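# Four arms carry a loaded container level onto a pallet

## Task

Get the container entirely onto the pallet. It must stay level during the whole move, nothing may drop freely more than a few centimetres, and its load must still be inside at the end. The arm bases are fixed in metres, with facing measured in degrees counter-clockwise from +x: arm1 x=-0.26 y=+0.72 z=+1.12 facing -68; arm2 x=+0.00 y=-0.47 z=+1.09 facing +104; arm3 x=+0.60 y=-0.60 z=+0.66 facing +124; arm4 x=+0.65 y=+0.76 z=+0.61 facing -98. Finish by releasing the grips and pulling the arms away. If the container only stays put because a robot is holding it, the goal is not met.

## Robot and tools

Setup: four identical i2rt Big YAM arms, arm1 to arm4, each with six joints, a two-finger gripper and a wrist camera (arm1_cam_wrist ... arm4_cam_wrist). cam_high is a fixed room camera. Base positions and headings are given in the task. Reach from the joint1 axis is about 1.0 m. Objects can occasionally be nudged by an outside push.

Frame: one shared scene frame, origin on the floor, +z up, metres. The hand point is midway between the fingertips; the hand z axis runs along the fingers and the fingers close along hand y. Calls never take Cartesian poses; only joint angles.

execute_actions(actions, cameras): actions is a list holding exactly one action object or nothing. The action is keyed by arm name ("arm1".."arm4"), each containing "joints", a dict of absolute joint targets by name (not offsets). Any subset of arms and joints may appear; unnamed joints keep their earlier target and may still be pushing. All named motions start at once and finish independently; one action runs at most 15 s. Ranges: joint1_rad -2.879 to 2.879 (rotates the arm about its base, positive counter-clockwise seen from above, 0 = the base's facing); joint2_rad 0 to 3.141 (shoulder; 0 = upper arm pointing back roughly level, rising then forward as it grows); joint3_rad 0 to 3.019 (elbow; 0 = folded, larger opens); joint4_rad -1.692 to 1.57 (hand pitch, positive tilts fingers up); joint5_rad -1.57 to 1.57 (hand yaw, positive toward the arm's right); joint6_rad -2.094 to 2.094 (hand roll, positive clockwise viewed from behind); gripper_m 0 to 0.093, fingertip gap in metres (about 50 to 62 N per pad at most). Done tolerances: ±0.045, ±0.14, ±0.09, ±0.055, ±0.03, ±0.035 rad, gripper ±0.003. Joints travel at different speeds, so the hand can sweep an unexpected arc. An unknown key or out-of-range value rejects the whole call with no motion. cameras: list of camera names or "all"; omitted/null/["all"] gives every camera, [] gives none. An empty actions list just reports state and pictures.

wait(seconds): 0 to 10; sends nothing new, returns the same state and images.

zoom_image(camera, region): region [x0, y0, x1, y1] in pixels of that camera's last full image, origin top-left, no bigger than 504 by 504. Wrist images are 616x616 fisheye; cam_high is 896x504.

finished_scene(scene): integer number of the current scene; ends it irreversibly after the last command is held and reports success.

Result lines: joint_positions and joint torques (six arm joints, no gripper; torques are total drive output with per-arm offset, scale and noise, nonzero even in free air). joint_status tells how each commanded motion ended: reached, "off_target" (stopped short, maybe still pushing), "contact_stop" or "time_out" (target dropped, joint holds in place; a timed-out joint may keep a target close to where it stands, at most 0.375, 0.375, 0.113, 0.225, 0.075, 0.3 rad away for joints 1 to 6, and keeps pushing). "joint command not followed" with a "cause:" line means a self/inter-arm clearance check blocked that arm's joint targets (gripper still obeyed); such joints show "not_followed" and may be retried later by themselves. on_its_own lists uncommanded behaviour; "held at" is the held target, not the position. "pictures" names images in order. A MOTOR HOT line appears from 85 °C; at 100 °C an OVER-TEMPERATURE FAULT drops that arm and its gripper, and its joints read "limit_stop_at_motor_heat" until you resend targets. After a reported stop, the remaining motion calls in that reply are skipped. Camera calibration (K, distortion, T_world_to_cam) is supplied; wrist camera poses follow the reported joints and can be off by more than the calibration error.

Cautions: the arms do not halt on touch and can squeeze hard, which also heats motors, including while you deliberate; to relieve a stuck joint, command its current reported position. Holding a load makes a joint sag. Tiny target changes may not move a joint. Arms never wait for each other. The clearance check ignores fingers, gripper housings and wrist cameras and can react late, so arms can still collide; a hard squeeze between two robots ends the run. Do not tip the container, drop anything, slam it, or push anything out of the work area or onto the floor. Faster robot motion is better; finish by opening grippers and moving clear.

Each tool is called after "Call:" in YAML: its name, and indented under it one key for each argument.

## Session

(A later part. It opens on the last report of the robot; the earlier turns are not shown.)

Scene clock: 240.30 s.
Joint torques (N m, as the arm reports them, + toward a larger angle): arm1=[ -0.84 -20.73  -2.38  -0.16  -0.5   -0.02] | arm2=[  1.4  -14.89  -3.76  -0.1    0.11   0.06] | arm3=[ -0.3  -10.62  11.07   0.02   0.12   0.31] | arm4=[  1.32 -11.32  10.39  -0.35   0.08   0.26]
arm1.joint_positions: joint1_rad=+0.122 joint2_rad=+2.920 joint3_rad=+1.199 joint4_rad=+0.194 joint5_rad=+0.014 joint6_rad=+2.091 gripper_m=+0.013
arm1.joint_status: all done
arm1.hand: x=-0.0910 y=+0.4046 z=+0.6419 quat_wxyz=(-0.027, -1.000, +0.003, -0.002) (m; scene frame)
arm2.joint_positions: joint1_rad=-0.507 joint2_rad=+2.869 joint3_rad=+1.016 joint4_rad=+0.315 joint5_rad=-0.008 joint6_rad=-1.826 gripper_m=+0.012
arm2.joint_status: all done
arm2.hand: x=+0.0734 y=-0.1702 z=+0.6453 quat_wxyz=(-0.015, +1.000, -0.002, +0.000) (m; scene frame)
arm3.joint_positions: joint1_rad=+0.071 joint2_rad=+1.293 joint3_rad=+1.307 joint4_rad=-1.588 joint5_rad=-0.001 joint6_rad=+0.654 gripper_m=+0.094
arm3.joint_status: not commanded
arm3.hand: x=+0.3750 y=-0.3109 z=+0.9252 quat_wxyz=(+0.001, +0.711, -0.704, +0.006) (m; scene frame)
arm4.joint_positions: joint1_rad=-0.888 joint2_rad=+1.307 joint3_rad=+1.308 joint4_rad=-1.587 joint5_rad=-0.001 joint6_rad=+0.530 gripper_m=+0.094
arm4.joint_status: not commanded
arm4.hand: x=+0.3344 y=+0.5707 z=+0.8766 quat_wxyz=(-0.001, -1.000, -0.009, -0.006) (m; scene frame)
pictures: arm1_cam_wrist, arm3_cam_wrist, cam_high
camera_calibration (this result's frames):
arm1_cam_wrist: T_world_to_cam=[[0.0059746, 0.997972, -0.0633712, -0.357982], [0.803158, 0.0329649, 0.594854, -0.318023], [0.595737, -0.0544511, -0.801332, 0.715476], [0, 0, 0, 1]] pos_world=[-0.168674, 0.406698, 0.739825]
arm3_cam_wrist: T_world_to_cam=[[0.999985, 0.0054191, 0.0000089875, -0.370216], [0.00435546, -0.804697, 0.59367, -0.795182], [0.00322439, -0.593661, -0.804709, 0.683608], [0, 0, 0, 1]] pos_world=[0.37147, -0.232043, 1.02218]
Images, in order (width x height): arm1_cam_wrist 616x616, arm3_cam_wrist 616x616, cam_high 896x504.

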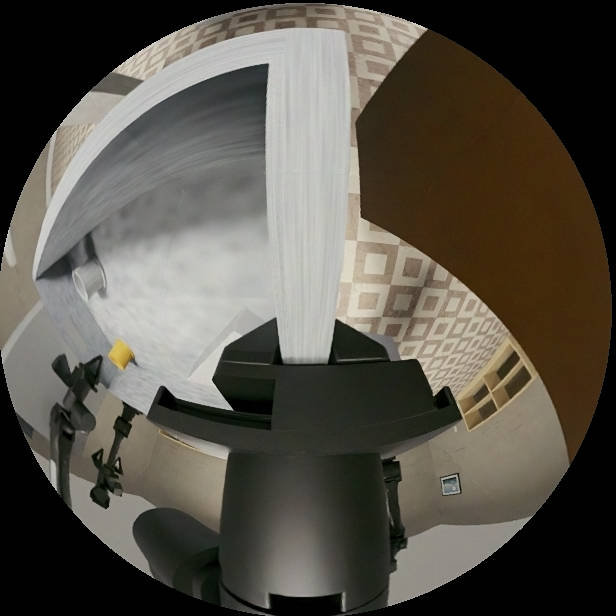

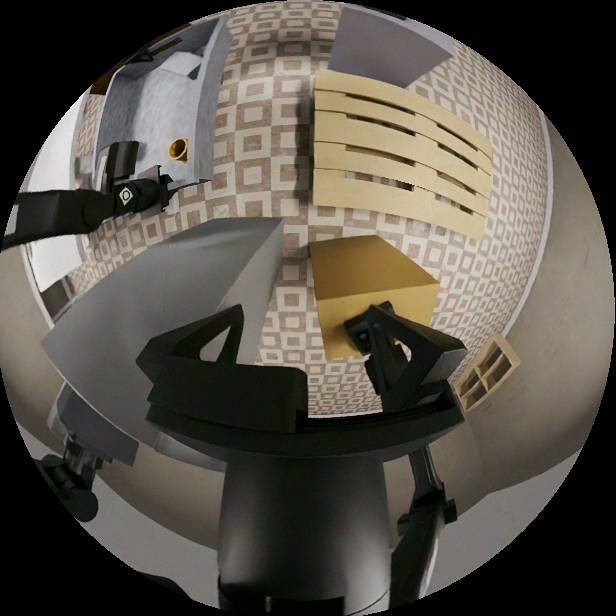

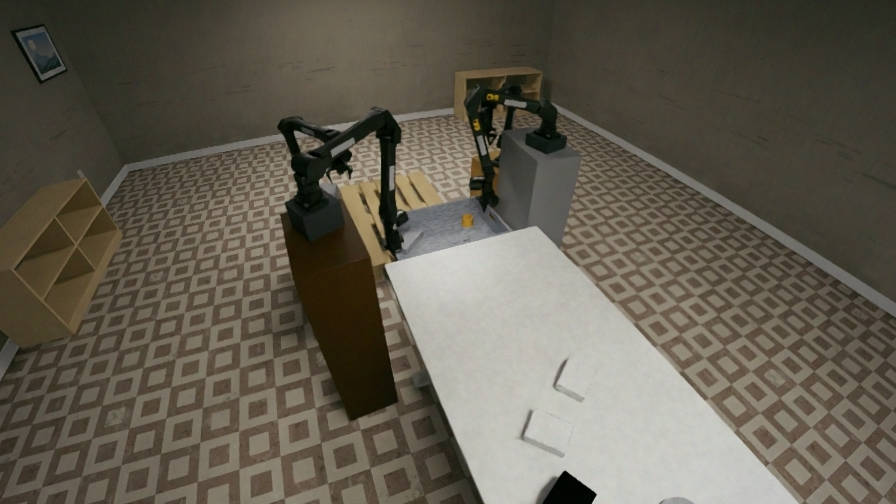

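Call:
execute_actions:
  actions:
    - {"arm3":{"joints":{"joint1_rad":0.055,"joint2_rad":2.31,"joint3_rad":2.31,"joint4_rad":-1.525,"gripper_m":0.07}},"arm4":{"joints":{"joint1_rad":-0.87,"joint2_rad":2.12,"joint3_rad":2.09,"joint4_rad":-1.495,"joint6_rad":0.575,"gripper_m":0.08}}}
  cameras: ["cam_high","arm4_cam_wrist","arm3_cam_wrist"]

Scene clock: 247.17 s.
Joint torques (N m, as the arm reports them, + toward a larger angle): arm1=[ -0.31 -20.61  -2.32  -0.17  -0.64  -0.03] | arm2=[  0.52 -14.95  -3.88   0.01   0.15  -0.09] | arm3=[ -0.05 -27.67  11.59   0.63  -0.06   0.31] | arm4=[  1.71 -24.53  10.91   0.36   0.09   0.26]
arm1.joint_positions: joint1_rad=+0.120 joint2_rad=+2.920 joint3_rad=+1.199 joint4_rad=+0.194 joint5_rad=+0.016 joint6_rad=+2.091 gripper_m=+0.013
arm1.joint_status: not commanded
arm1.hand: x=-0.0921 y=+0.4039 z=+0.6420 quat_wxyz=(-0.028, -1.000, +0.004, -0.001) (m; scene frame)
arm2.joint_positions: joint1_rad=-0.501 joint2_rad=+2.872 joint3_rad=+1.016 joint4_rad=+0.316 joint5_rad=-0.009 joint6_rad=-1.818 gripper_m=+0.012
arm2.joint_status: not commanded
arm2.hand: x=+0.0712 y=-0.1708 z=+0.6446 quat_wxyz=(-0.015, +1.000, -0.003, +0.000) (m; scene frame)
arm3.joint_positions: joint1_rad=+0.051 joint2_rad=+2.310 joint3_rad=+2.259 joint4_rad=-1.530 joint5_rad=+0.004 joint6_rad=+0.654 gripper_m=+0.070
arm3.joint_status: all done
arm3.hand: x=+0.1770 y=-0.0340 z=+0.7490 quat_wxyz=(-0.001, +0.704, -0.711, +0.010) (m; scene frame)
arm4.joint_positions: joint1_rad=-0.876 joint2_rad=+2.134 joint3_rad=+2.040 joint4_rad=-1.502 joint5_rad=-0.001 joint6_rad=+0.558 gripper_m=+0.080
arm4.joint_status: all done
arm4.hand: x=+0.0921 y=+0.4126 z=+0.7425 quat_wxyz=(+0.002, -1.000, -0.001, -0.010) (m; scene frame)
pictures: arm3_cam_wrist, arm4_cam_wrist, cam_high
camera_calibration (this result's frames):
arm3_cam_wrist: T_world_to_cam=[[0.999868, -0.014345, 0.00765348, -0.18003], [-0.0160805, -0.802922, 0.595867, -0.464838], [-0.00240258, -0.595912, -0.803046, 0.706515], [0, 0, 0, 1]] pos_world=[0.174228, 0.045209, 0.845724]
arm4_cam_wrist: T_world_to_cam=[[-0.00635299, 0.99998, 0.000540435, -0.414518], [0.799458, 0.00475441, 0.600703, -0.518467], [0.600688, 0.00424832, -0.799472, 0.657586], [0, 0, 0, 1]] pos_world=[0.016855, 0.414181, 0.83739]
Images, in order (width x height): arm3_cam_wrist 616x616, arm4_cam_wrist 616x616, cam_high 896x504.

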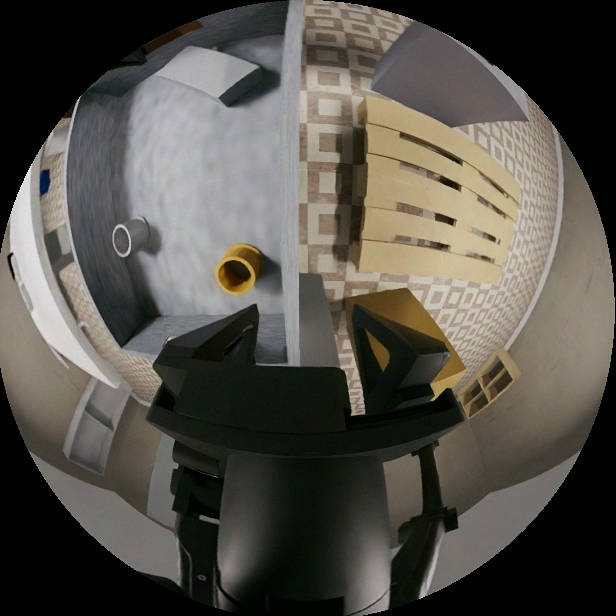

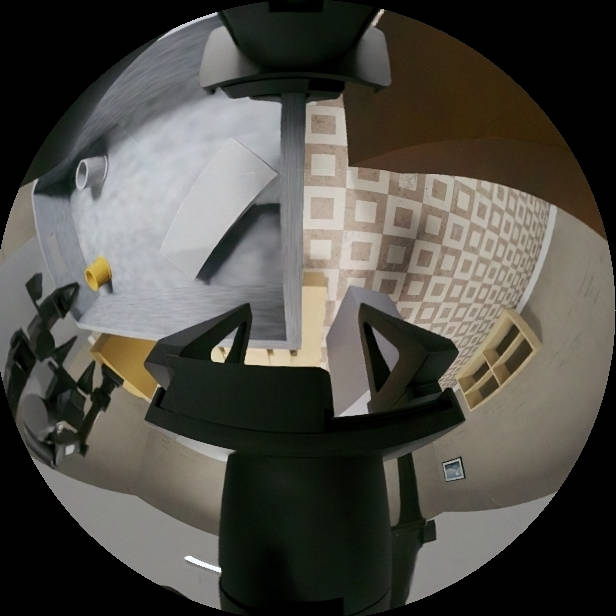

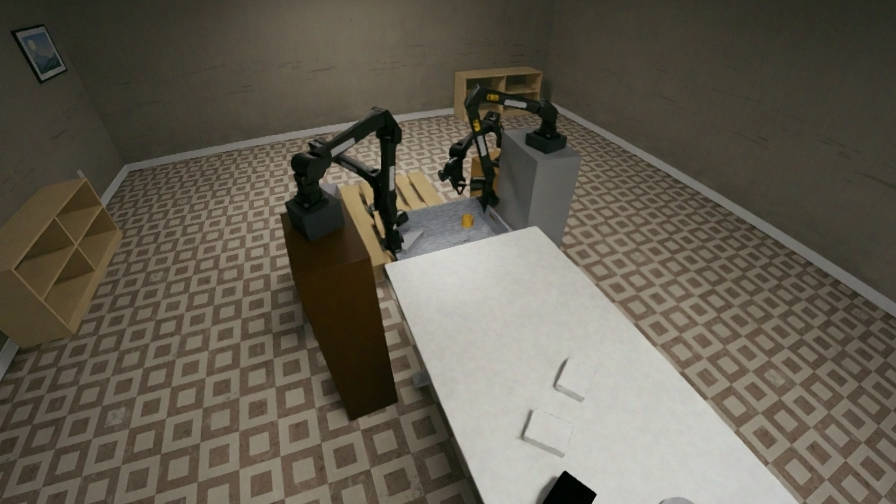

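Call:
execute_actions:
  actions:
    - {"arm3":{"joints":{"joint1_rad":0.04,"joint2_rad":2.424,"joint3_rad":2.25,"joint4_rad":-1.355,"joint6_rad":0.63,"gripper_m":0.055}},"arm4":{"joints":{"joint1_rad":-0.862,"joint2_rad":2.19,"joint3_rad":1.915,"joint4_rad":-1.25}}}
  cameras: ["arm4_cam_wrist","arm3_cam_wrist"]

Scene clock: 253.63 s.
Joint torques (N m, as the arm reports them, + toward a larger angle): arm1=[ -0.36 -20.74  -2.25  -0.15  -0.64  -0.02] | arm2=[  0.66 -14.91  -4.1    0.18   0.23  -0.08] | arm3=[ -0.91 -28.81   8.18   0.99  -0.06   0.  ] | arm4=[  1.56 -25.06   7.19   0.67   0.07   0.25]
arm1.joint_positions: joint1_rad=+0.120 joint2_rad=+2.920 joint3_rad=+1.199 joint4_rad=+0.194 joint5_rad=+0.016 joint6_rad=+2.091 gripper_m=+0.013
arm1.joint_status: not commanded
arm1.hand: x=-0.0921 y=+0.4039 z=+0.6420 quat_wxyz=(-0.028, -1.000, +0.004, -0.001) (m; scene frame)
arm2.joint_positions: joint1_rad=-0.501 joint2_rad=+2.872 joint3_rad=+1.016 joint4_rad=+0.316 joint5_rad=-0.009 joint6_rad=-1.818 gripper_m=+0.012
arm2.joint_status: not commanded
arm2.hand: x=+0.0712 y=-0.1708 z=+0.6446 quat_wxyz=(-0.015, +1.000, -0.003, +0.000) (m; scene frame)
arm3.joint_positions: joint1_rad=+0.050 joint2_rad=+2.423 joint3_rad=+2.248 joint4_rad=-1.368 joint5_rad=+0.004 joint6_rad=+0.642 gripper_m=+0.055
arm3.joint_status: all done
arm3.hand: x=+0.1611 y=-0.0109 z=+0.6656 quat_wxyz=(-0.004, +0.707, -0.707, -0.010) (m; scene frame)
arm4.joint_positions: joint1_rad=-0.867 joint2_rad=+2.203 joint3_rad=+1.912 joint4_rad=-1.265 joint5_rad=-0.001 joint6_rad=+0.558 gripper_m=+0.080
arm4.joint_status: all done
arm4.hand: x=+0.0830 y=+0.3995 z=+0.6499 quat_wxyz=(-0.008, -1.000, -0.005, +0.006) (m; scene frame)
pictures: arm3_cam_wrist, arm4_cam_wrist
camera_calibration (this result's frames):
arm3_cam_wrist: T_world_to_cam=[[0.999871, -0.00351656, -0.0156873, -0.147505], [0.00607093, -0.820946, 0.570974, -0.38407], [-0.0148863, -0.570995, -0.820818, 0.667454], [0, 0, 0, 1]] pos_world=[0.159754, 0.0652934, 0.764838]
arm4_cam_wrist: T_world_to_cam=[[-0.0147857, 0.999693, -0.0198885, -0.387343], [0.818705, 0.023523, 0.573732, -0.447087], [0.574024, -0.00779973, -0.818802, 0.60865], [0, 0, 0, 1]] pos_world=[0.0109261, 0.402488, 0.747168]
Images, in order (width x height): arm3_cam_wrist 616x616, arm4_cam_wrist 616x616.

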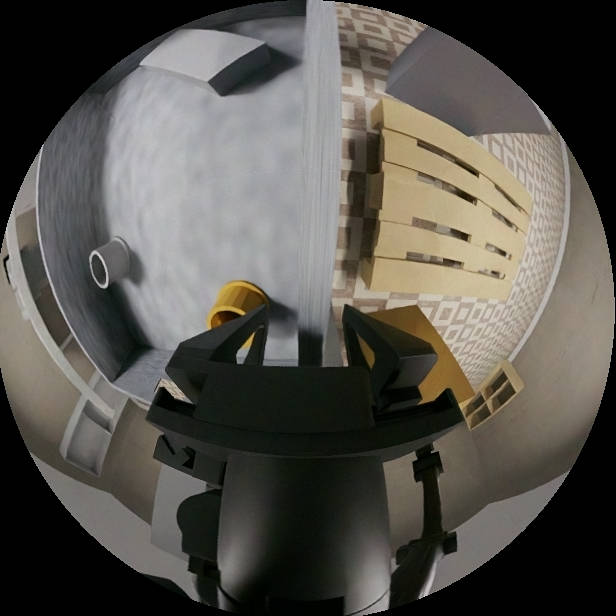

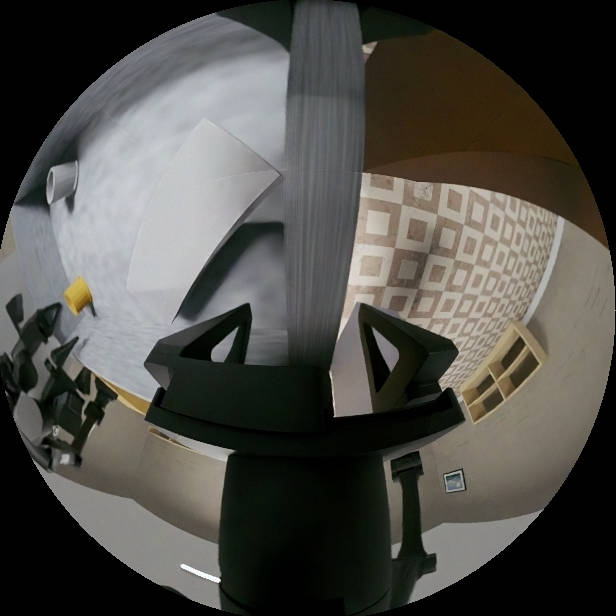

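A3 needs to go ~2.5 cm deeper.

Call:
execute_actions:
  actions:
    - {"arm3":{"joints":{"joint1_rad":0.033,"joint3_rad":2.185,"joint4_rad":-1.32}},"arm4":{"joints":{"gripper_m":0}}}
  cameras: ["arm3_cam_wrist"]

Call:
execute_actions:
  actions:
    - {"arm3":{"joints":{"gripper_m":0}}}
  cameras: []

Scene clock: 257.83 s.
Joint torques (N m, as the arm reports them, + toward a larger angle): arm1=[  0.12 -20.27  -2.23  -0.18  -0.63  -0.01] | arm2=[  1.47 -14.58  -4.2   -0.11   0.11  -0.05] | arm3=[ -1.08 -28.35   7.45   0.95  -0.06   0.  ] | arm4=[  1.84 -24.97   7.23   0.6    0.84   0.08]
arm1.joint_positions: joint1_rad=+0.117 joint2_rad=+2.919 joint3_rad=+1.198 joint4_rad=+0.194 joint5_rad=+0.016 joint6_rad=+2.089 gripper_m=+0.013
arm1.joint_status: not commanded
arm1.hand: x=-0.0925 y=+0.4030 z=+0.6424 quat_wxyz=(-0.029, -1.000, +0.005, -0.001) (m; scene frame)
arm2.joint_positions: joint1_rad=-0.501 joint2_rad=+2.872 joint3_rad=+1.016 joint4_rad=+0.316 joint5_rad=-0.007 joint6_rad=-1.819 gripper_m=+0.012
arm2.joint_status: not commanded
arm2.hand: x=+0.0714 y=-0.1713 z=+0.6443 quat_wxyz=(-0.014, +1.000, -0.002, +0.000) (m; scene frame)
arm3.joint_positions: joint1_rad=+0.041 joint2_rad=+2.420 joint3_rad=+2.189 joint4_rad=-1.333 joint5_rad=+0.004 joint6_rad=+0.642 gripper_m=+0.055
arm3.joint_status: all done
arm3.hand: x=+0.1727 y=-0.0153 z=+0.6455 quat_wxyz=(-0.002, +0.704, -0.710, +0.001) (m; scene frame)
arm4.joint_positions: joint1_rad=-0.872 joint2_rad=+2.202 joint3_rad=+1.912 joint4_rad=-1.262 joint5_rad=-0.023 joint6_rad=+0.576 gripper_m=+0.013
arm4.joint_status: gripper_m off_target (ended at +0.013, target +0.000)
arm4.hand: x=+0.0827 y=+0.3983 z=+0.6507 quat_wxyz=(-0.019, -1.000, +0.006, +0.002) (m; scene frame)
pictures: arm3_cam_wrist
camera_calibration (this result's frames):
arm3_cam_wrist: T_world_to_cam=[[0.999914, -0.0128431, -0.00253779, -0.16809], [-0.00892976, -0.810864, 0.585167, -0.382712], [-0.00957318, -0.585094, -0.810909, 0.641058], [0, 0, 0, 1]] pos_world=[0.170795, 0.0625926, 0.743363]
Images, in order (width x height): arm3_cam_wrist 616x616.

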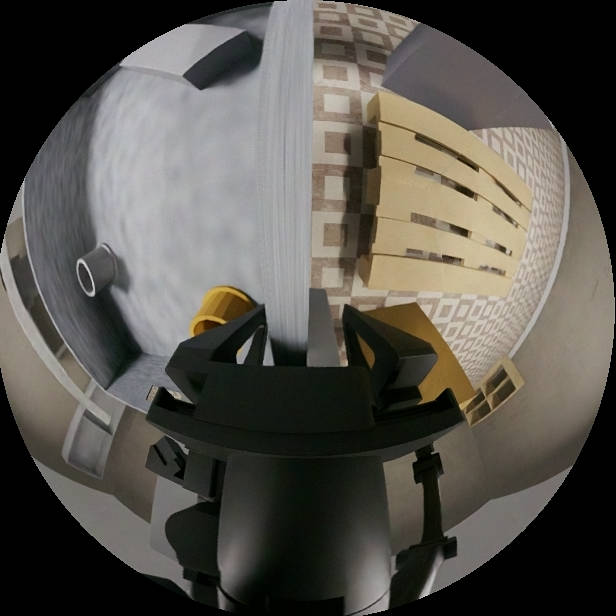

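Scene clock: 258.47 s.
Joint torques (N m, as the arm reports them, + toward a larger angle): arm1=[ -0.06 -20.72  -2.25  -0.23  -0.52   0.02] | arm2=[  1.88 -14.39  -3.84  -0.07  -0.02  -0.05] | arm3=[ -0.85 -28.52   7.56   0.17   1.07  -0.08] | arm4=[  2.12 -24.76   7.29   0.6    0.84   0.1 ]
arm1.joint_positions: joint1_rad=+0.116 joint2_rad=+2.919 joint3_rad=+1.198 joint4_rad=+0.195 joint5_rad=+0.013 joint6_rad=+2.086 gripper_m=+0.013
arm1.joint_status: not commanded
arm1.hand: x=-0.0924 y=+0.4028 z=+0.6424 quat_wxyz=(-0.028, -1.000, +0.004, -0.003) (m; scene frame)
arm2.joint_positions: joint1_rad=-0.502 joint2_rad=+2.872 joint3_rad=+1.016 joint4_rad=+0.318 joint5_rad=-0.004 joint6_rad=-1.823 gripper_m=+0.012
arm2.joint_status: not commanded
arm2.hand: x=+0.0725 y=-0.1713 z=+0.6443 quat_wxyz=(-0.014, +1.000, -0.001, +0.002) (m; scene frame)
arm3.joint_positions: joint1_rad=+0.044 joint2_rad=+2.420 joint3_rad=+2.189 joint4_rad=-1.312 joint5_rad=-0.021 joint6_rad=+0.648 gripper_m=+0.014
arm3.joint_status: gripper_m off_target (ended at +0.014, target +0.000)
arm3.hand: x=+0.1643 y=-0.0149 z=+0.6459 quat_wxyz=(+0.009, +0.703, -0.711, -0.011) (m; scene frame)
arm4.joint_positions: joint1_rad=-0.872 joint2_rad=+2.200 joint3_rad=+1.912 joint4_rad=-1.262 joint5_rad=-0.024 joint6_rad=+0.575 gripper_m=+0.013
arm4.joint_status: not commanded
arm4.hand: x=+0.0825 y=+0.3984 z=+0.6517 quat_wxyz=(-0.020, -1.000, +0.006, +0.002) (m; scene frame)
pictures: none
No camera images: the call's "cameras" was empty. Leave "cameras" out to get every camera's image.

Call:
execute_actions:
  actions:
    - {"arm3":{"joints":{"joint2_rad":2.34,"joint3_rad":2.25}},"arm4":{"joints":{"joint2_rad":2.235,"joint3_rad":1.905}},"arm1":{"joints":{"joint2_rad":2.845}},"arm2":{"joints":{"joint2_rad":2.865}}}
  cameras: []

Call:
execute_actions:
  actions:
    - {"arm2":{"joints":{"gripper_m":0.06}}}
  cameras: ["arm2_cam_wrist","cam_high"]

Scene clock: 262.77 s.
Joint torques (N m, as the arm reports them, + toward a larger angle): arm1=[ -0.09 -22.52  -2.19  -0.2   -0.5    0.02] | arm2=[  1.54 -12.68  -4.06   0.01  -0.06   0.01] | arm3=[ -0.99 -35.59  12.11   0.17   1.07  -0.08] | arm4=[  1.87 -21.04   6.6    0.59   0.87   0.12]
arm1.joint_positions: joint1_rad=+0.116 joint2_rad=+2.918 joint3_rad=+1.198 joint4_rad=+0.195 joint5_rad=+0.013 joint6_rad=+2.086 gripper_m=+0.013
arm1.joint_status: all done
arm1.hand: x=-0.0920 y=+0.4022 z=+0.6428 quat_wxyz=(-0.029, -1.000, +0.004, -0.003) (m; scene frame)
arm2.joint_positions: joint1_rad=-0.502 joint2_rad=+2.874 joint3_rad=+1.016 joint4_rad=+0.319 joint5_rad=-0.003 joint6_rad=-1.823 gripper_m=+0.012
arm2.joint_status: all done
arm2.hand: x=+0.0724 y=-0.1719 z=+0.6439 quat_wxyz=(-0.014, +1.000, -0.001, +0.002) (m; scene frame)
arm3.joint_positions: joint1_rad=+0.044 joint2_rad=+2.416 joint3_rad=+2.189 joint4_rad=-1.311 joint5_rad=-0.021 joint6_rad=+0.648 gripper_m=+0.014
arm3.joint_status: all done
arm3.hand: x=+0.1638 y=-0.0144 z=+0.6486 quat_wxyz=(+0.009, +0.703, -0.711, -0.014) (m; scene frame)
arm4.joint_positions: joint1_rad=-0.872 joint2_rad=+2.200 joint3_rad=+1.911 joint4_rad=-1.262 joint5_rad=-0.025 joint6_rad=+0.575 gripper_m=+0.013
arm4.joint_status: all done
arm4.hand: x=+0.0829 y=+0.3985 z=+0.6512 quat_wxyz=(-0.020, -1.000, +0.006, +0.001) (m; scene frame)
pictures: none
No camera images: the call's "cameras" was empty. Leave "cameras" out to get every camera's image.

Scene clock: 263.40 s.
Joint torques (N m, as the arm reports them, + toward a larger angle): arm1=[  0.08 -21.96  -2.18  -0.17  -0.19   0.03] | arm2=[  1.06 -11.99  -3.85  -0.17  -0.12   0.01] | arm3=[ -1.23 -36.48  12.07  -0.13   0.67  -0.07] | arm4=[  1.87 -20.84   6.63   0.74   0.79   0.11]
arm1.joint_positions: joint1_rad=+0.114 joint2_rad=+2.917 joint3_rad=+1.199 joint4_rad=+0.195 joint5_rad=+0.004 joint6_rad=+2.081 gripper_m=+0.012
arm1.joint_status: not commanded
arm1.hand: x=-0.0909 y=+0.4020 z=+0.6430 quat_wxyz=(-0.027, -1.000, +0.002, -0.007) (m; scene frame)
arm2.joint_positions: joint1_rad=-0.502 joint2_rad=+2.872 joint3_rad=+1.015 joint4_rad=+0.318 joint5_rad=-0.001 joint6_rad=-1.823 gripper_m=+0.060
arm2.joint_status: all done
arm2.hand: x=+0.0728 y=-0.1717 z=+0.6447 quat_wxyz=(-0.014, +1.000, -0.001, +0.003) (m; scene frame)
arm3.joint_positions: joint1_rad=+0.043 joint2_rad=+2.422 joint3_rad=+2.189 joint4_rad=-1.306 joint5_rad=-0.013 joint6_rad=+0.648 gripper_m=+0.014
arm3.joint_status: not commanded
arm3.hand: x=+0.1650 y=-0.0130 z=+0.6445 quat_wxyz=(+0.004, +0.703, -0.711, -0.013) (m; scene frame)
arm4.joint_positions: joint1_rad=-0.871 joint2_rad=+2.198 joint3_rad=+1.911 joint4_rad=-1.267 joint5_rad=-0.023 joint6_rad=+0.575 gripper_m=+0.012
arm4.joint_status: not commanded
arm4.hand: x=+0.0840 y=+0.3987 z=+0.6527 quat_wxyz=(-0.018, -1.000, +0.005, +0.001) (m; scene frame)
pictures: arm2_cam_wrist, cam_high
camera_calibration (this result's frames):
arm2_cam_wrist: T_world_to_cam=[[-0.00433634, 0.999024, 0.0439607, 0.141027], [0.808999, -0.0223356, 0.587386, -0.434177], [0.587794, 0.0381113, -0.808112, 0.611481], [0, 0, 0, 1]] pos_world=[-0.00756505, -0.173892, 0.742975]
Images, in order (width x height): arm2_cam_wrist 616x616, cam_high 896x504.

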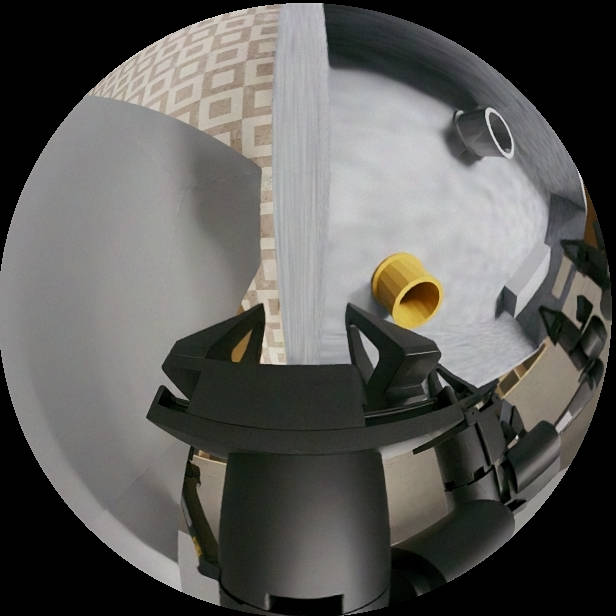

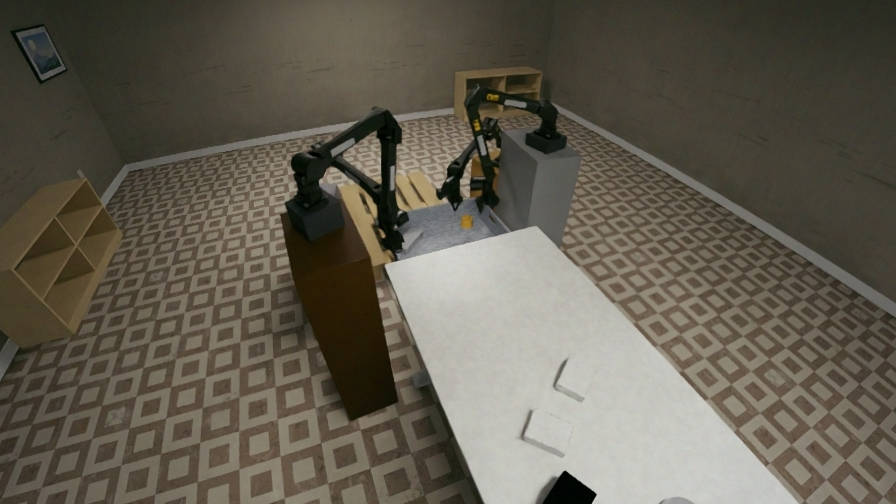

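Call:
execute_actions:
  actions:
    - {"arm2":{"joints":{"joint1_rad":0.0,"joint6_rad":-1.32,"joint4_rad":0.285,"joint2_rad":2.88,"joint3_rad":1.02}}}
  cameras: []

Call:
execute_actions:
  actions:
    - {"arm2":{"joints":{"joint1_rad":0.21,"joint6_rad":-1.11,"joint4_rad":0.21,"joint2_rad":2.875,"joint3_rad":1.095}}}
  cameras: ["arm2_cam_wrist"]

Scene clock: 269.77 s.
Joint torques (N m, as the arm reports them, + toward a larger angle): arm1=[  0.16 -22.34  -2.21  -0.24  -0.14   0.06] | arm2=[  0.16 -10.06  -2.3   -0.14  -0.16   0.19] | arm3=[ -0.9  -36.21  12.11  -0.03   0.69  -0.08] | arm4=[  2.07 -20.93   6.59   0.85   0.81   0.1 ]
arm1.joint_positions: joint1_rad=+0.114 joint2_rad=+2.917 joint3_rad=+1.199 joint4_rad=+0.195 joint5_rad=+0.004 joint6_rad=+2.081 gripper_m=+0.012
arm1.joint_status: not commanded
arm1.hand: x=-0.0909 y=+0.4020 z=+0.6430 quat_wxyz=(-0.027, -1.000, +0.002, -0.007) (m; scene frame)
arm2.joint_positions: joint1_rad=+0.007 joint2_rad=+2.872 joint3_rad=+1.015 joint4_rad=+0.295 joint5_rad=-0.001 joint6_rad=-1.330 gripper_m=+0.060
arm2.joint_status: all done
arm2.hand: x=-0.0794 y=-0.1771 z=+0.6446 quat_wxyz=(-0.002, +1.000, +0.007, -0.002) (m; scene frame)
arm3.joint_positions: joint1_rad=+0.043 joint2_rad=+2.422 joint3_rad=+2.189 joint4_rad=-1.306 joint5_rad=-0.013 joint6_rad=+0.648 gripper_m=+0.014
arm3.joint_status: not commanded
arm3.hand: x=+0.1650 y=-0.0130 z=+0.6445 quat_wxyz=(+0.004, +0.703, -0.711, -0.013) (m; scene frame)
arm4.joint_positions: joint1_rad=-0.871 joint2_rad=+2.198 joint3_rad=+1.911 joint4_rad=-1.267 joint5_rad=-0.023 joint6_rad=+0.575 gripper_m=+0.012
arm4.joint_status: not commanded
arm4.hand: x=+0.0840 y=+0.3987 z=+0.6527 quat_wxyz=(-0.018, -1.000, +0.005, +0.001) (m; scene frame)
pictures: none
No camera images: the call's "cameras" was empty. Leave "cameras" out to get every camera's image.

Scene clock: 270.97 s.
Joint torques (N m, as the arm reports them, + toward a larger angle): arm1=[  0.17 -22.42  -2.24  -0.18  -0.15   0.05] | arm2=[ -0.12 -12.16  -2.23  -0.04  -0.15   0.17] | arm3=[ -0.88 -36.2   12.1   -0.02   0.68  -0.08] | arm4=[  1.7  -20.69   6.54   0.81   0.8    0.11]
arm1.joint_positions: joint1_rad=+0.114 joint2_rad=+2.917 joint3_rad=+1.199 joint4_rad=+0.195 joint5_rad=+0.004 joint6_rad=+2.081 gripper_m=+0.012
arm1.joint_status: not commanded
arm1.hand: x=-0.0909 y=+0.4020 z=+0.6430 quat_wxyz=(-0.027, -1.000, +0.002, -0.007) (m; scene frame)
arm2.joint_positions: joint1_rad=+0.214 joint2_rad=+2.870 joint3_rad=+1.099 joint4_rad=+0.218 joint5_rad=+0.000 joint6_rad=-1.120 gripper_m=+0.060
arm2.joint_status: all done
arm2.hand: x=-0.1523 y=-0.1684 z=+0.6374 quat_wxyz=(-0.006, +1.000, +0.006, -0.004) (m; scene frame)
arm3.joint_positions: joint1_rad=+0.043 joint2_rad=+2.422 joint3_rad=+2.189 joint4_rad=-1.306 joint5_rad=-0.013 joint6_rad=+0.648 gripper_m=+0.014
arm3.joint_status: not commanded
arm3.hand: x=+0.1650 y=-0.0130 z=+0.6445 quat_wxyz=(+0.004, +0.703, -0.711, -0.013) (m; scene frame)
arm4.joint_positions: joint1_rad=-0.871 joint2_rad=+2.198 joint3_rad=+1.911 joint4_rad=-1.267 joint5_rad=-0.023 joint6_rad=+0.575 gripper_m=+0.012
arm4.joint_status: not commanded
arm4.hand: x=+0.0840 y=+0.3987 z=+0.6527 quat_wxyz=(-0.018, -1.000, +0.005, +0.001) (m; scene frame)
pictures: arm2_cam_wrist
camera_calibration (this result's frames):
arm2_cam_wrist: T_world_to_cam=[[-0.0172455, 0.999428, 0.0291058, 0.144627], [0.818095, -0.00263118, 0.575078, -0.235148], [0.574825, 0.0337288, -0.817581, 0.74114], [0, 0, 0, 1]] pos_world=[-0.231158, -0.170161, 0.736961]
Images, in order (width x height): arm2_cam_wrist 616x616.

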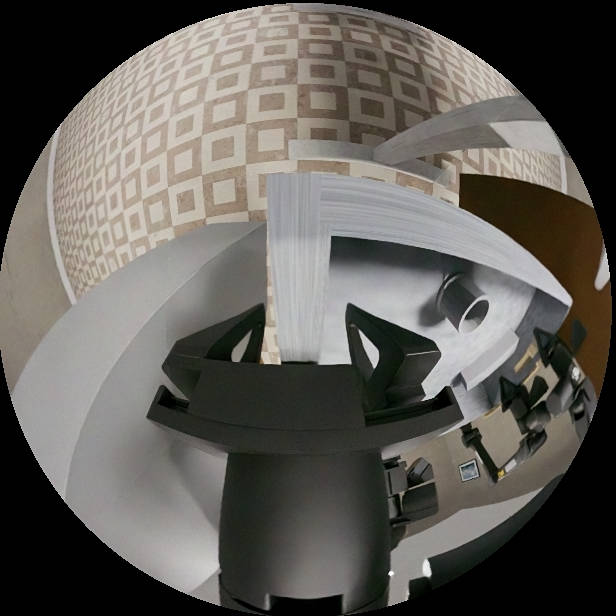

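Call:
execute_actions:
  actions:
    - {"arm2":{"joints":{"gripper_m":0}}}
  cameras: []

Call:
execute_actions:
  actions:
    - {"arm3":{"joints":{"joint2_rad":2.42,"joint3_rad":2.21}},"arm4":{"joints":{"joint2_rad":2.115,"joint3_rad":1.975}},"arm1":{"joints":{"joint2_rad":2.905}},"arm2":{"joints":{"joint2_rad":2.825,"joint3_rad":1.08}}}
  cameras: []

Call:
execute_actions:
  actions:
    - {"arm1":{"joints":{"gripper_m":0.07}}}
  cameras: []

Call:
execute_actions:
  actions:
    - {"arm3":{"joints":{"gripper_m":0.055}},"arm1":{"joints":{"joint2_rad":2.6,"joint3_rad":0.96,"joint4_rad":0.09}}}
  cameras: ["arm3_cam_wrist","arm2_cam_wrist"]

Scene clock: 279.37 s.
Joint torques (N m, as the arm reports them, + toward a larger angle): arm1=[  0.07 -22.45  -2.31  -0.14  -0.08   0.07] | arm2=[ -0.29 -11.61  -1.77  -0.26  -0.16   0.04] | arm3=[ -1.29 -36.05  12.09  -0.08   0.67  -0.09] | arm4=[  2.   -20.59   6.61   0.82   0.78   0.09]
arm1.joint_positions: joint1_rad=+0.114 joint2_rad=+2.918 joint3_rad=+1.199 joint4_rad=+0.195 joint5_rad=+0.002 joint6_rad=+2.081 gripper_m=+0.012
arm1.joint_status: not commanded
arm1.hand: x=-0.0909 y=+0.4025 z=+0.6429 quat_wxyz=(-0.026, -1.000, +0.002, -0.008) (m; scene frame)
arm2.joint_positions: joint1_rad=+0.214 joint2_rad=+2.870 joint3_rad=+1.097 joint4_rad=+0.223 joint5_rad=+0.001 joint6_rad=-1.110 gripper_m=+0.014
arm2.joint_status: gripper_m off_target (ended at +0.014, target +0.000)
arm2.hand: x=-0.1522 y=-0.1685 z=+0.6376 quat_wxyz=(-0.008, +1.000, +0.001, -0.004) (m; scene frame)
arm3.joint_positions: joint1_rad=+0.043 joint2_rad=+2.422 joint3_rad=+2.189 joint4_rad=-1.306 joint5_rad=-0.012 joint6_rad=+0.648 gripper_m=+0.014
arm3.joint_status: not commanded
arm3.hand: x=+0.1651 y=-0.0128 z=+0.6445 quat_wxyz=(+0.004, +0.703, -0.711, -0.013) (m; scene frame)
arm4.joint_positions: joint1_rad=-0.872 joint2_rad=+2.198 joint3_rad=+1.911 joint4_rad=-1.268 joint5_rad=-0.022 joint6_rad=+0.574 gripper_m=+0.012
arm4.joint_status: not commanded
arm4.hand: x=+0.0840 y=+0.3994 z=+0.6529 quat_wxyz=(-0.018, -1.000, +0.006, +0.001) (m; scene frame)
pictures: none
No camera images: the call's "cameras" was empty. Leave "cameras" out to get every camera's image.

Scene clock: 280.03 s.
Joint torques (N m, as the arm reports them, + toward a larger angle): arm1=[  0.05 -17.2   -2.25  -0.18  -0.08   0.05] | arm2=[  0.73 -14.97  -2.74  -0.17  -0.16   0.03] | arm3=[ -0.88 -29.24   9.32  -0.08   0.71  -0.08] | arm4=[  1.95 -30.27  11.85   0.8    0.77   0.09]
arm1.joint_positions: joint1_rad=+0.114 joint2_rad=+2.921 joint3_rad=+1.199 joint4_rad=+0.195 joint5_rad=+0.002 joint6_rad=+2.083 gripper_m=+0.012
arm1.joint_status: all done
arm1.hand: x=-0.0917 y=+0.4044 z=+0.6417 quat_wxyz=(-0.025, -1.000, +0.003, -0.007) (m; scene frame)
arm2.joint_positions: joint1_rad=+0.214 joint2_rad=+2.863 joint3_rad=+1.092 joint4_rad=+0.223 joint5_rad=+0.000 joint6_rad=-1.109 gripper_m=+0.013
arm2.joint_status: all done
arm2.hand: x=-0.1528 y=-0.1673 z=+0.6403 quat_wxyz=(-0.009, +1.000, +0.001, -0.005) (m; scene frame)
arm3.joint_positions: joint1_rad=+0.043 joint2_rad=+2.423 joint3_rad=+2.189 joint4_rad=-1.306 joint5_rad=-0.014 joint6_rad=+0.648 gripper_m=+0.014
arm3.joint_status: all done
arm3.hand: x=+0.1654 y=-0.0129 z=+0.6434 quat_wxyz=(+0.005, +0.702, -0.712, -0.012) (m; scene frame)
arm4.joint_positions: joint1_rad=-0.872 joint2_rad=+2.193 joint3_rad=+1.911 joint4_rad=-1.268 joint5_rad=-0.022 joint6_rad=+0.574 gripper_m=+0.012
arm4.joint_status: all done
arm4.hand: x=+0.0834 y=+0.3994 z=+0.6559 quat_wxyz=(-0.019, -1.000, +0.006, +0.003) (m; scene frame)
pictures: none
No camera images: the call's "cameras" was empty. Leave "cameras" out to get every camera's image.

Scene clock: 280.70 s.
Joint torques (N m, as the arm reports them, + toward a larger angle): arm1=[  0.16 -16.96  -2.07  -0.17  -0.07   0.03] | arm2=[  0.08 -15.45  -2.67  -0.25  -0.32   0.01] | arm3=[ -0.71 -29.05   9.33   0.05   0.87  -0.08] | arm4=[  1.9  -30.44  11.78   0.73   0.97   0.1 ]
arm1.joint_positions: joint1_rad=+0.114 joint2_rad=+2.921 joint3_rad=+1.196 joint4_rad=+0.195 joint5_rad=+0.001 joint6_rad=+2.083 gripper_m=+0.070
arm1.joint_status: all done
arm1.hand: x=-0.0922 y=+0.4055 z=+0.6419 quat_wxyz=(-0.024, -1.000, +0.003, -0.007) (m; scene frame)
arm2.joint_positions: joint1_rad=+0.214 joint2_rad=+2.863 joint3_rad=+1.092 joint4_rad=+0.223 joint5_rad=+0.004 joint6_rad=-1.108 gripper_m=+0.013
arm2.joint_status: not commanded
arm2.hand: x=-0.1522 y=-0.1670 z=+0.6403 quat_wxyz=(-0.010, +1.000, +0.000, -0.004) (m; scene frame)
arm3.joint_positions: joint1_rad=+0.041 joint2_rad=+2.423 joint3_rad=+2.189 joint4_rad=-1.307 joint5_rad=-0.017 joint6_rad=+0.648 gripper_m=+0.014
arm3.joint_status: not commanded
arm3.hand: x=+0.1660 y=-0.0128 z=+0.6434 quat_wxyz=(+0.007, +0.702, -0.712, -0.012) (m; scene frame)
arm4.joint_positions: joint1_rad=-0.873 joint2_rad=+2.196 joint3_rad=+1.911 joint4_rad=-1.267 joint5_rad=-0.027 joint6_rad=+0.573 gripper_m=+0.012
arm4.joint_status: not commanded
arm4.hand: x=+0.0834 y=+0.3992 z=+0.6542 quat_wxyz=(-0.021, -1.000, +0.005, +0.001) (m; scene frame)
pictures: none
No camera images: the call's "cameras" was empty. Leave "cameras" out to get every camera's image.

Scene clock: 281.80 s.
Joint torques (N m, as the arm reports them, + toward a larger angle): arm1=[ -0.16 -15.33  -0.67  -0.22  -0.16   0.04] | arm2=[  0.25 -15.67  -2.71  -0.68   0.03   0.06] | arm3=[ -0.62 -29.19   9.33   0.07   0.27   0.  ] | arm4=[  2.19 -30.25  11.82   0.47   0.72   0.14]
arm1.joint_positions: joint1_rad=+0.115 joint2_rad=+2.595 joint3_rad=+0.965 joint4_rad=+0.102 joint5_rad=+0.004 joint6_rad=+2.083 gripper_m=+0.070
arm1.joint_status: all done
arm1.hand: x=-0.0867 y=+0.3975 z=+0.7602 quat_wxyz=(-0.025, -1.000, +0.003, -0.006) (m; scene frame)
arm2.joint_positions: joint1_rad=+0.216 joint2_rad=+2.862 joint3_rad=+1.092 joint4_rad=+0.228 joint5_rad=-0.004 joint6_rad=-1.108 gripper_m=+0.013
arm2.joint_status: not commanded
arm2.hand: x=-0.1546 y=-0.1666 z=+0.6405 quat_wxyz=(-0.010, +1.000, +0.000, -0.008) (m; scene frame)
arm3.joint_positions: joint1_rad=+0.041 joint2_rad=+2.423 joint3_rad=+2.189 joint4_rad=-1.308 joint5_rad=-0.004 joint6_rad=+0.642 gripper_m=+0.055
arm3.joint_status: all done
arm3.hand: x=+0.1680 y=-0.0117 z=+0.6437 quat_wxyz=(+0.000, +0.704, -0.710, -0.010) (m; scene frame)
arm4.joint_positions: joint1_rad=-0.875 joint2_rad=+2.197 joint3_rad=+1.911 joint4_rad=-1.258 joint5_rad=-0.020 joint6_rad=+0.571 gripper_m=+0.012
arm4.joint_status: not commanded
arm4.hand: x=+0.0804 y=+0.4003 z=+0.6535 quat_wxyz=(-0.020, -1.000, +0.005, +0.006) (m; scene frame)
pictures: arm2_cam_wrist, arm3_cam_wrist
camera_calibration (this result's frames):
arm2_cam_wrist: T_world_to_cam=[[-0.00635663, 0.999293, 0.0370594, 0.139268], [0.822602, -0.0158467, 0.568397, -0.23228], [0.568582, 0.0340982, -0.821919, 0.746761], [0, 0, 0, 1]] pos_world=[-0.232636, -0.168314, 0.740644]
arm3_cam_wrist: T_world_to_cam=[[0.999684, -0.0122137, -0.0219521, -0.150839], [0.00261179, -0.818583, 0.574382, -0.373795], [-0.024985, -0.574258, -0.818293, 0.649145], [0, 0, 0, 1]] pos_world=[0.167986, 0.0649522, 0.742581]
Images, in order (width x height): arm2_cam_wrist 616x616, arm3_cam_wrist 616x616.

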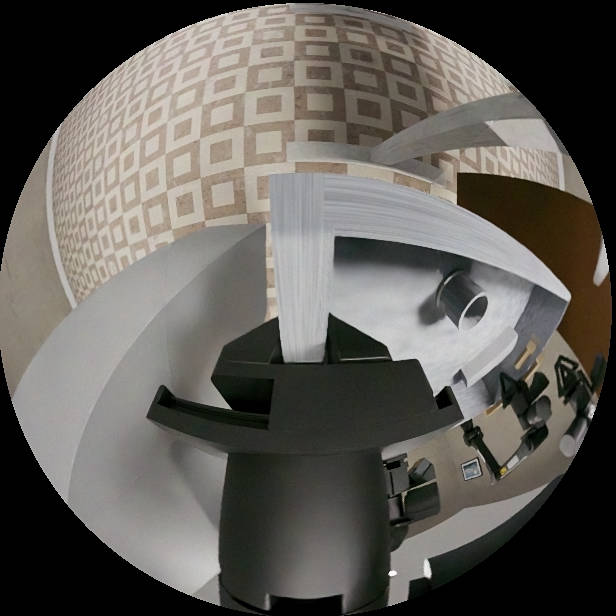

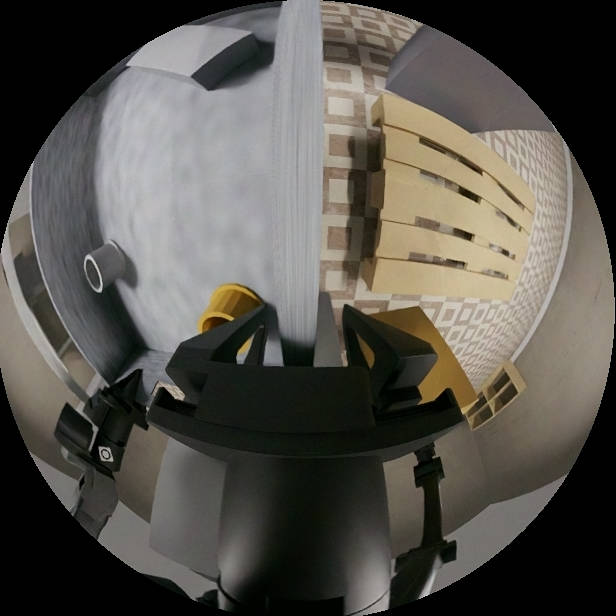

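Call:
execute_actions:
  actions:
    - {"arm3":{"joints":{"joint2_rad":2.27,"joint3_rad":2.27,"joint4_rad":-1.52}},"arm1":{"joints":{"joint1_rad":-0.05,"joint6_rad":0.43,"joint2_rad":2.5}}}
  cameras: []

Call:
execute_actions:
  actions:
    - {"arm3":{"joints":{"joint1_rad":0.078,"joint2_rad":1.82,"joint3_rad":1.48,"joint4_rad":-1.21,"joint6_rad":-0.91,"gripper_m":0.075}},"arm2":{"joints":{"joint1_rad":-0.08,"joint2_rad":2.835,"joint3_rad":1.0,"joint4_rad":0.305,"joint6_rad":-1.41}},"arm4":{"joints":{"joint1_rad":-0.775,"joint2_rad":1.92,"joint3_rad":1.61,"joint4_rad":-1.12,"joint6_rad":0.665}}}
  cameras: []

Call:
execute_actions:
  actions:
    - {"arm1":{"joints":{"joint1_rad":0.06,"joint2_rad":2.70,"joint3_rad":1.57,"joint4_rad":-0.42}},"arm2":{"joints":{"joint1_rad":-0.405,"joint6_rad":-1.74}},"arm4":{"joints":{"joint1_rad":-0.656,"joint2_rad":1.76,"joint3_rad":1.335,"joint4_rad":-1.02,"joint6_rad":0.785}}}
  cameras: ["arm1_cam_wrist","arm3_cam_wrist","cam_high"]

Scene clock: 302.27 s.
Joint torques (N m, as the arm reports them, + toward a larger angle): arm1=[  0.45 -15.99   0.8    0.08  -0.13  -0.07] | arm2=[  0.1  -15.09  -2.74  -0.47  -0.03   0.07] | arm3=[ -0.8  -25.13  10.11   0.1    0.26   0.  ] | arm4=[  2.28 -30.64  11.79   0.53   0.72   0.15]
arm1.joint_positions: joint1_rad=-0.057 joint2_rad=+2.499 joint3_rad=+0.962 joint4_rad=+0.101 joint5_rad=+0.002 joint6_rad=+0.444 gripper_m=+0.070
arm1.joint_status: all done
arm1.hand: x=-0.1297 y=+0.3317 z=+0.7965 quat_wxyz=(-0.064, -0.743, -0.666, +0.033) (m; scene frame)
arm2.joint_positions: joint1_rad=+0.216 joint2_rad=+2.862 joint3_rad=+1.092 joint4_rad=+0.228 joint5_rad=-0.004 joint6_rad=-1.108 gripper_m=+0.013
arm2.joint_status: not commanded
arm2.hand: x=-0.1546 y=-0.1666 z=+0.6405 quat_wxyz=(-0.010, +1.000, +0.000, -0.008) (m; scene frame)
arm3.joint_positions: joint1_rad=+0.041 joint2_rad=+2.247 joint3_rad=+2.242 joint4_rad=-1.507 joint5_rad=-0.004 joint6_rad=+0.642 gripper_m=+0.055
arm3.joint_status: all done
arm3.hand: x=+0.1803 y=-0.0284 z=+0.7858 quat_wxyz=(-0.002, +0.704, -0.710, -0.025) (m; scene frame)
arm4.joint_positions: joint1_rad=-0.875 joint2_rad=+2.197 joint3_rad=+1.911 joint4_rad=-1.258 joint5_rad=-0.020 joint6_rad=+0.571 gripper_m=+0.012
arm4.joint_status: not commanded
arm4.hand: x=+0.0804 y=+0.4003 z=+0.6535 quat_wxyz=(-0.020, -1.000, +0.005, +0.006) (m; scene frame)
pictures: none
No camera images: the call's "cameras" was empty. Leave "cameras" out to get every camera's image.

Scene clock: 304.43 s.
Joint torques (N m, as the arm reports them, + toward a larger angle): arm1=[  0.26 -16.05   0.81   0.06  -0.13  -0.1 ] | arm2=[  0.26 -14.24  -3.07  -0.16   0.09  -0.02] | arm3=[ -0.21 -20.73   7.94   0.88   0.06   0.  ] | arm4=[  1.91 -27.67   9.11   0.28   0.78   0.17]
arm1.joint_positions: joint1_rad=-0.057 joint2_rad=+2.499 joint3_rad=+0.962 joint4_rad=+0.101 joint5_rad=+0.002 joint6_rad=+0.444 gripper_m=+0.070
arm1.joint_status: not commanded
arm1.hand: x=-0.1297 y=+0.3317 z=+0.7965 quat_wxyz=(-0.064, -0.742, -0.666, +0.033) (m; scene frame)
arm2.joint_positions: joint1_rad=-0.079 joint2_rad=+2.869 joint3_rad=+1.006 joint4_rad=+0.313 joint5_rad=-0.006 joint6_rad=-1.407 gripper_m=+0.013
arm2.joint_status: all done
arm2.hand: x=-0.0551 y=-0.1716 z=+0.6464 quat_wxyz=(-0.008, +1.000, +0.003, -0.005) (m; scene frame)
arm3.joint_positions: joint1_rad=+0.078 joint2_rad=+1.827 joint3_rad=+1.474 joint4_rad=-1.222 joint5_rad=-0.003 joint6_rad=-0.898 gripper_m=+0.075
arm3.joint_status: all done
arm3.hand: x=+0.2636 y=-0.1756 z=+0.7529 quat_wxyz=(+0.006, +1.000, -0.001, +0.003) (m; scene frame)
arm4.joint_positions: joint1_rad=-0.785 joint2_rad=+2.002 joint3_rad=+1.576 joint4_rad=-1.122 joint5_rad=-0.022 joint6_rad=+0.658 gripper_m=+0.013
arm4.joint_status: all done
arm4.hand: x=+0.1762 y=+0.3966 z=+0.6518 quat_wxyz=(-0.020, -1.000, +0.004, +0.002) (m; scene frame)
pictures: none
No camera images: the call's "cameras" was empty. Leave "cameras" out to get every camera's image.

Scene clock: 305.83 s.
Joint torques (N m, as the arm reports them, + toward a larger angle): arm1=[ -0.83 -21.35   5.05  -0.18  -0.14  -0.08] | arm2=[  1.46 -14.09  -3.22  -0.38   0.36  -0.04] | arm3=[ -0.2  -20.81   7.93   0.89   0.06   0.  ] | arm4=[  1.59 -23.16   9.07   0.18   0.7    0.04]
arm1.joint_positions: joint1_rad=+0.068 joint2_rad=+2.697 joint3_rad=+1.565 joint4_rad=-0.406 joint5_rad=+0.002 joint6_rad=+0.443 gripper_m=+0.070
arm1.joint_status: all done
arm1.hand: x=-0.0156 y=+0.2154 z=+0.7597 quat_wxyz=(-0.017, -0.701, -0.713, +0.012) (m; scene frame)
arm2.joint_positions: joint1_rad=-0.410 joint2_rad=+2.871 joint3_rad=+1.006 joint4_rad=+0.313 joint5_rad=-0.012 joint6_rad=-1.729 gripper_m=+0.013
arm2.joint_status: all done
arm2.hand: x=+0.0425 y=-0.1719 z=+0.6459 quat_wxyz=(-0.008, +1.000, -0.002, -0.005) (m; scene frame)
arm3.joint_positions: joint1_rad=+0.078 joint2_rad=+1.827 joint3_rad=+1.474 joint4_rad=-1.222 joint5_rad=-0.003 joint6_rad=-0.898 gripper_m=+0.075
arm3.joint_status: not commanded
arm3.hand: x=+0.2636 y=-0.1756 z=+0.7529 quat_wxyz=(+0.006, +1.000, -0.001, +0.003) (m; scene frame)
arm4.joint_positions: joint1_rad=-0.662 joint2_rad=+1.827 joint3_rad=+1.298 joint4_rad=-1.018 joint5_rad=-0.019 joint6_rad=+0.790 gripper_m=+0.013
arm4.joint_status: all done
arm4.hand: x=+0.2786 y=+0.3949 z=+0.6506 quat_wxyz=(-0.019, -1.000, +0.008, +0.002) (m; scene frame)
pictures: arm1_cam_wrist, arm3_cam_wrist, cam_high
camera_calibration (this result's frames):
arm1_cam_wrist: T_world_to_cam=[[-0.999738, -0.0174892, -0.0147432, 0.00394287], [-0.0227453, 0.828426, 0.559636, -0.599845], [0.00242606, 0.559825, -0.828607, 0.633749], [0, 0, 0, 1]] pos_world=[-0.0112393, 0.142208, 0.860882]
arm3_cam_wrist: T_world_to_cam=[[0.00595692, 0.999818, -0.0181344, 0.190783], [0.806929, 0.0059048, 0.590619, -0.650424], [0.590618, -0.0181515, -0.806747, 0.573497], [0, 0, 0, 1]] pos_world=[0.184992, -0.176498, 0.850279]
Images, in order (width x height): arm1_cam_wrist 616x616, arm3_cam_wrist 616x616, cam_high 896x504.

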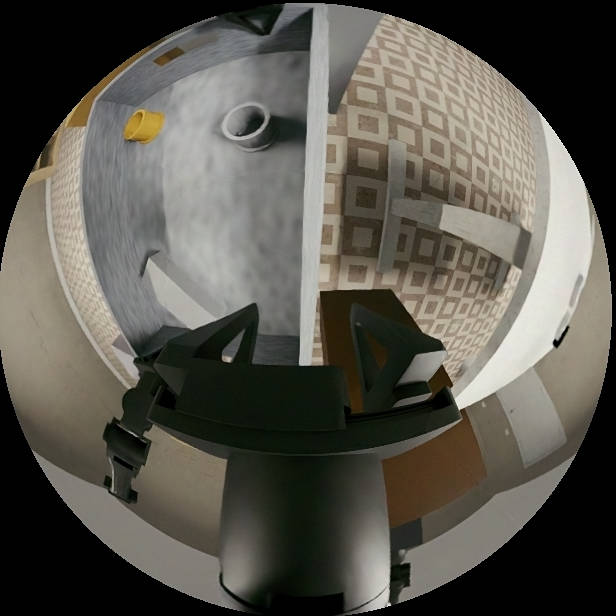

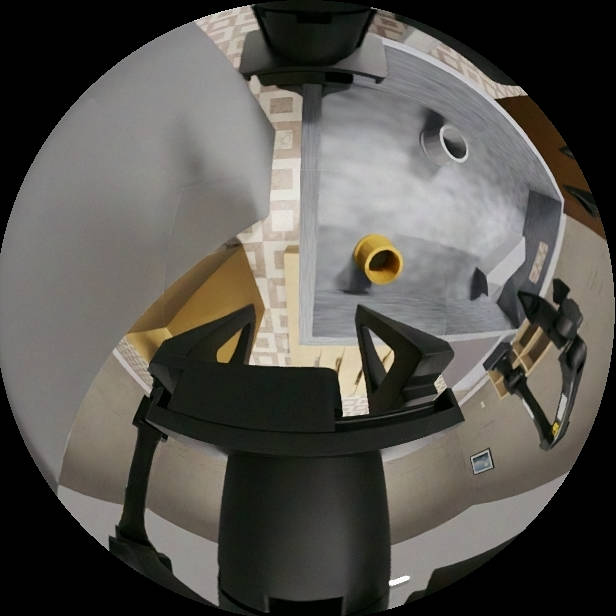

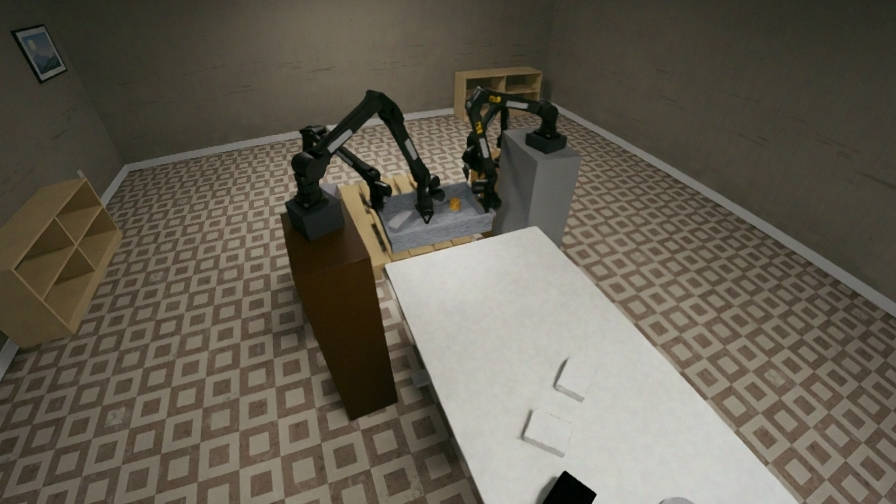

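Call:
execute_actions:
  actions:
    - {"arm1":{"joints":{"joint1_rad":0.10,"joint2_rad":2.93,"joint3_rad":1.635,"joint4_rad":-0.245,"joint6_rad":0.5,"gripper_m":0.085}},"arm3":{"joints":{"joint2_rad":1.975,"joint3_rad":1.365,"joint4_rad":-0.95}}}
  cameras: ["arm1_cam_wrist","arm3_cam_wrist"]

Scene clock: 311.30 s.
Joint torques (N m, as the arm reports them, + toward a larger angle): arm1=[ -0.28 -21.47   3.54   0.93  -0.12   0.14] | arm2=[  1.55 -14.21  -3.58  -0.08   0.32  -0.05] | arm3=[ -0.17 -21.56   7.05   0.87   0.07   0.  ] | arm4=[  1.39 -23.16   9.1    0.     0.75   0.05]
arm1.joint_positions: joint1_rad=+0.099 joint2_rad=+2.950 joint3_rad=+1.623 joint4_rad=-0.262 joint5_rad=+0.002 joint6_rad=+0.486 gripper_m=+0.085
arm1.joint_status: all done
arm1.hand: x=-0.0330 y=+0.2831 z=+0.6380 quat_wxyz=(+0.008, -0.705, -0.709, +0.004) (m; scene frame)
arm2.joint_positions: joint1_rad=-0.409 joint2_rad=+2.873 joint3_rad=+1.009 joint4_rad=+0.314 joint5_rad=-0.011 joint6_rad=-1.728 gripper_m=+0.013
arm2.joint_status: not commanded
arm2.hand: x=+0.0424 y=-0.1712 z=+0.6449 quat_wxyz=(-0.009, +1.000, -0.002, -0.004) (m; scene frame)
arm3.joint_positions: joint1_rad=+0.078 joint2_rad=+1.978 joint3_rad=+1.358 joint4_rad=-0.963 joint5_rad=-0.003 joint6_rad=-0.898 gripper_m=+0.075
arm3.joint_status: all done
arm3.hand: x=+0.2635 y=-0.1756 z=+0.6343 quat_wxyz=(+0.009, +1.000, -0.001, +0.005) (m; scene frame)
arm4.joint_positions: joint1_rad=-0.663 joint2_rad=+1.830 joint3_rad=+1.296 joint4_rad=-1.014 joint5_rad=-0.020 joint6_rad=+0.789 gripper_m=+0.013
arm4.joint_status: not commanded
arm4.hand: x=+0.2784 y=+0.3952 z=+0.6482 quat_wxyz=(-0.019, -1.000, +0.008, +0.001) (m; scene frame)
pictures: arm1_cam_wrist, arm3_cam_wrist
camera_calibration (this result's frames):
arm1_cam_wrist: T_world_to_cam=[[-0.999956, -0.00537065, 0.00770462, -0.03184], [0.00029041, 0.802286, 0.59694, -0.603944], [-0.00938726, 0.596916, -0.802249, 0.467356], [0, 0, 0, 1]] pos_world=[-0.027276, 0.205392, 0.735699]
arm3_cam_wrist: T_world_to_cam=[[0.00569062, 0.999673, -0.0249164, 0.192961], [0.804014, 0.0102414, 0.594523, -0.581256], [0.594584, -0.0234163, -0.803693, 0.473891], [0, 0, 0, 1]] pos_world=[0.184472, -0.175849, 0.731241]
Images, in order (width x height): arm1_cam_wrist 616x616, arm3_cam_wrist 616x616.

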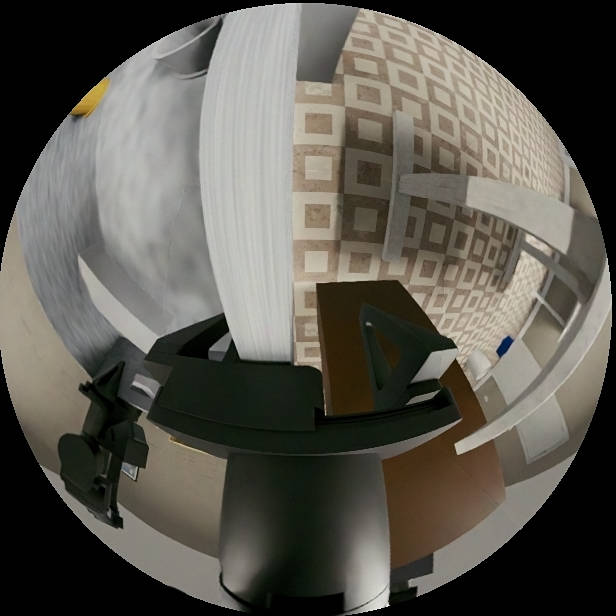

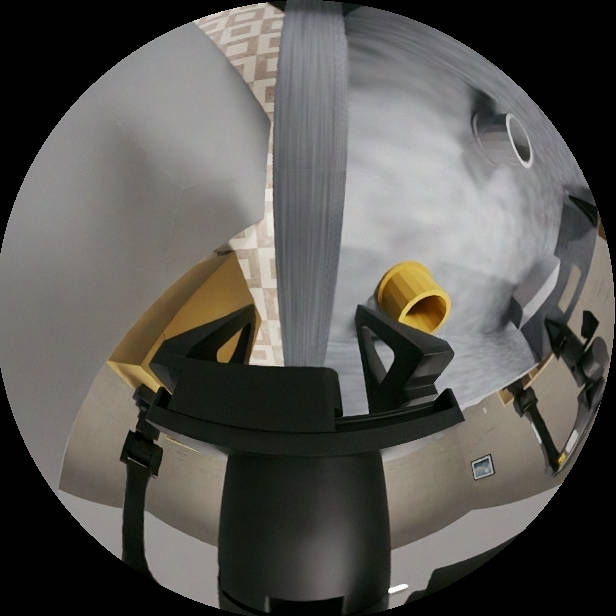

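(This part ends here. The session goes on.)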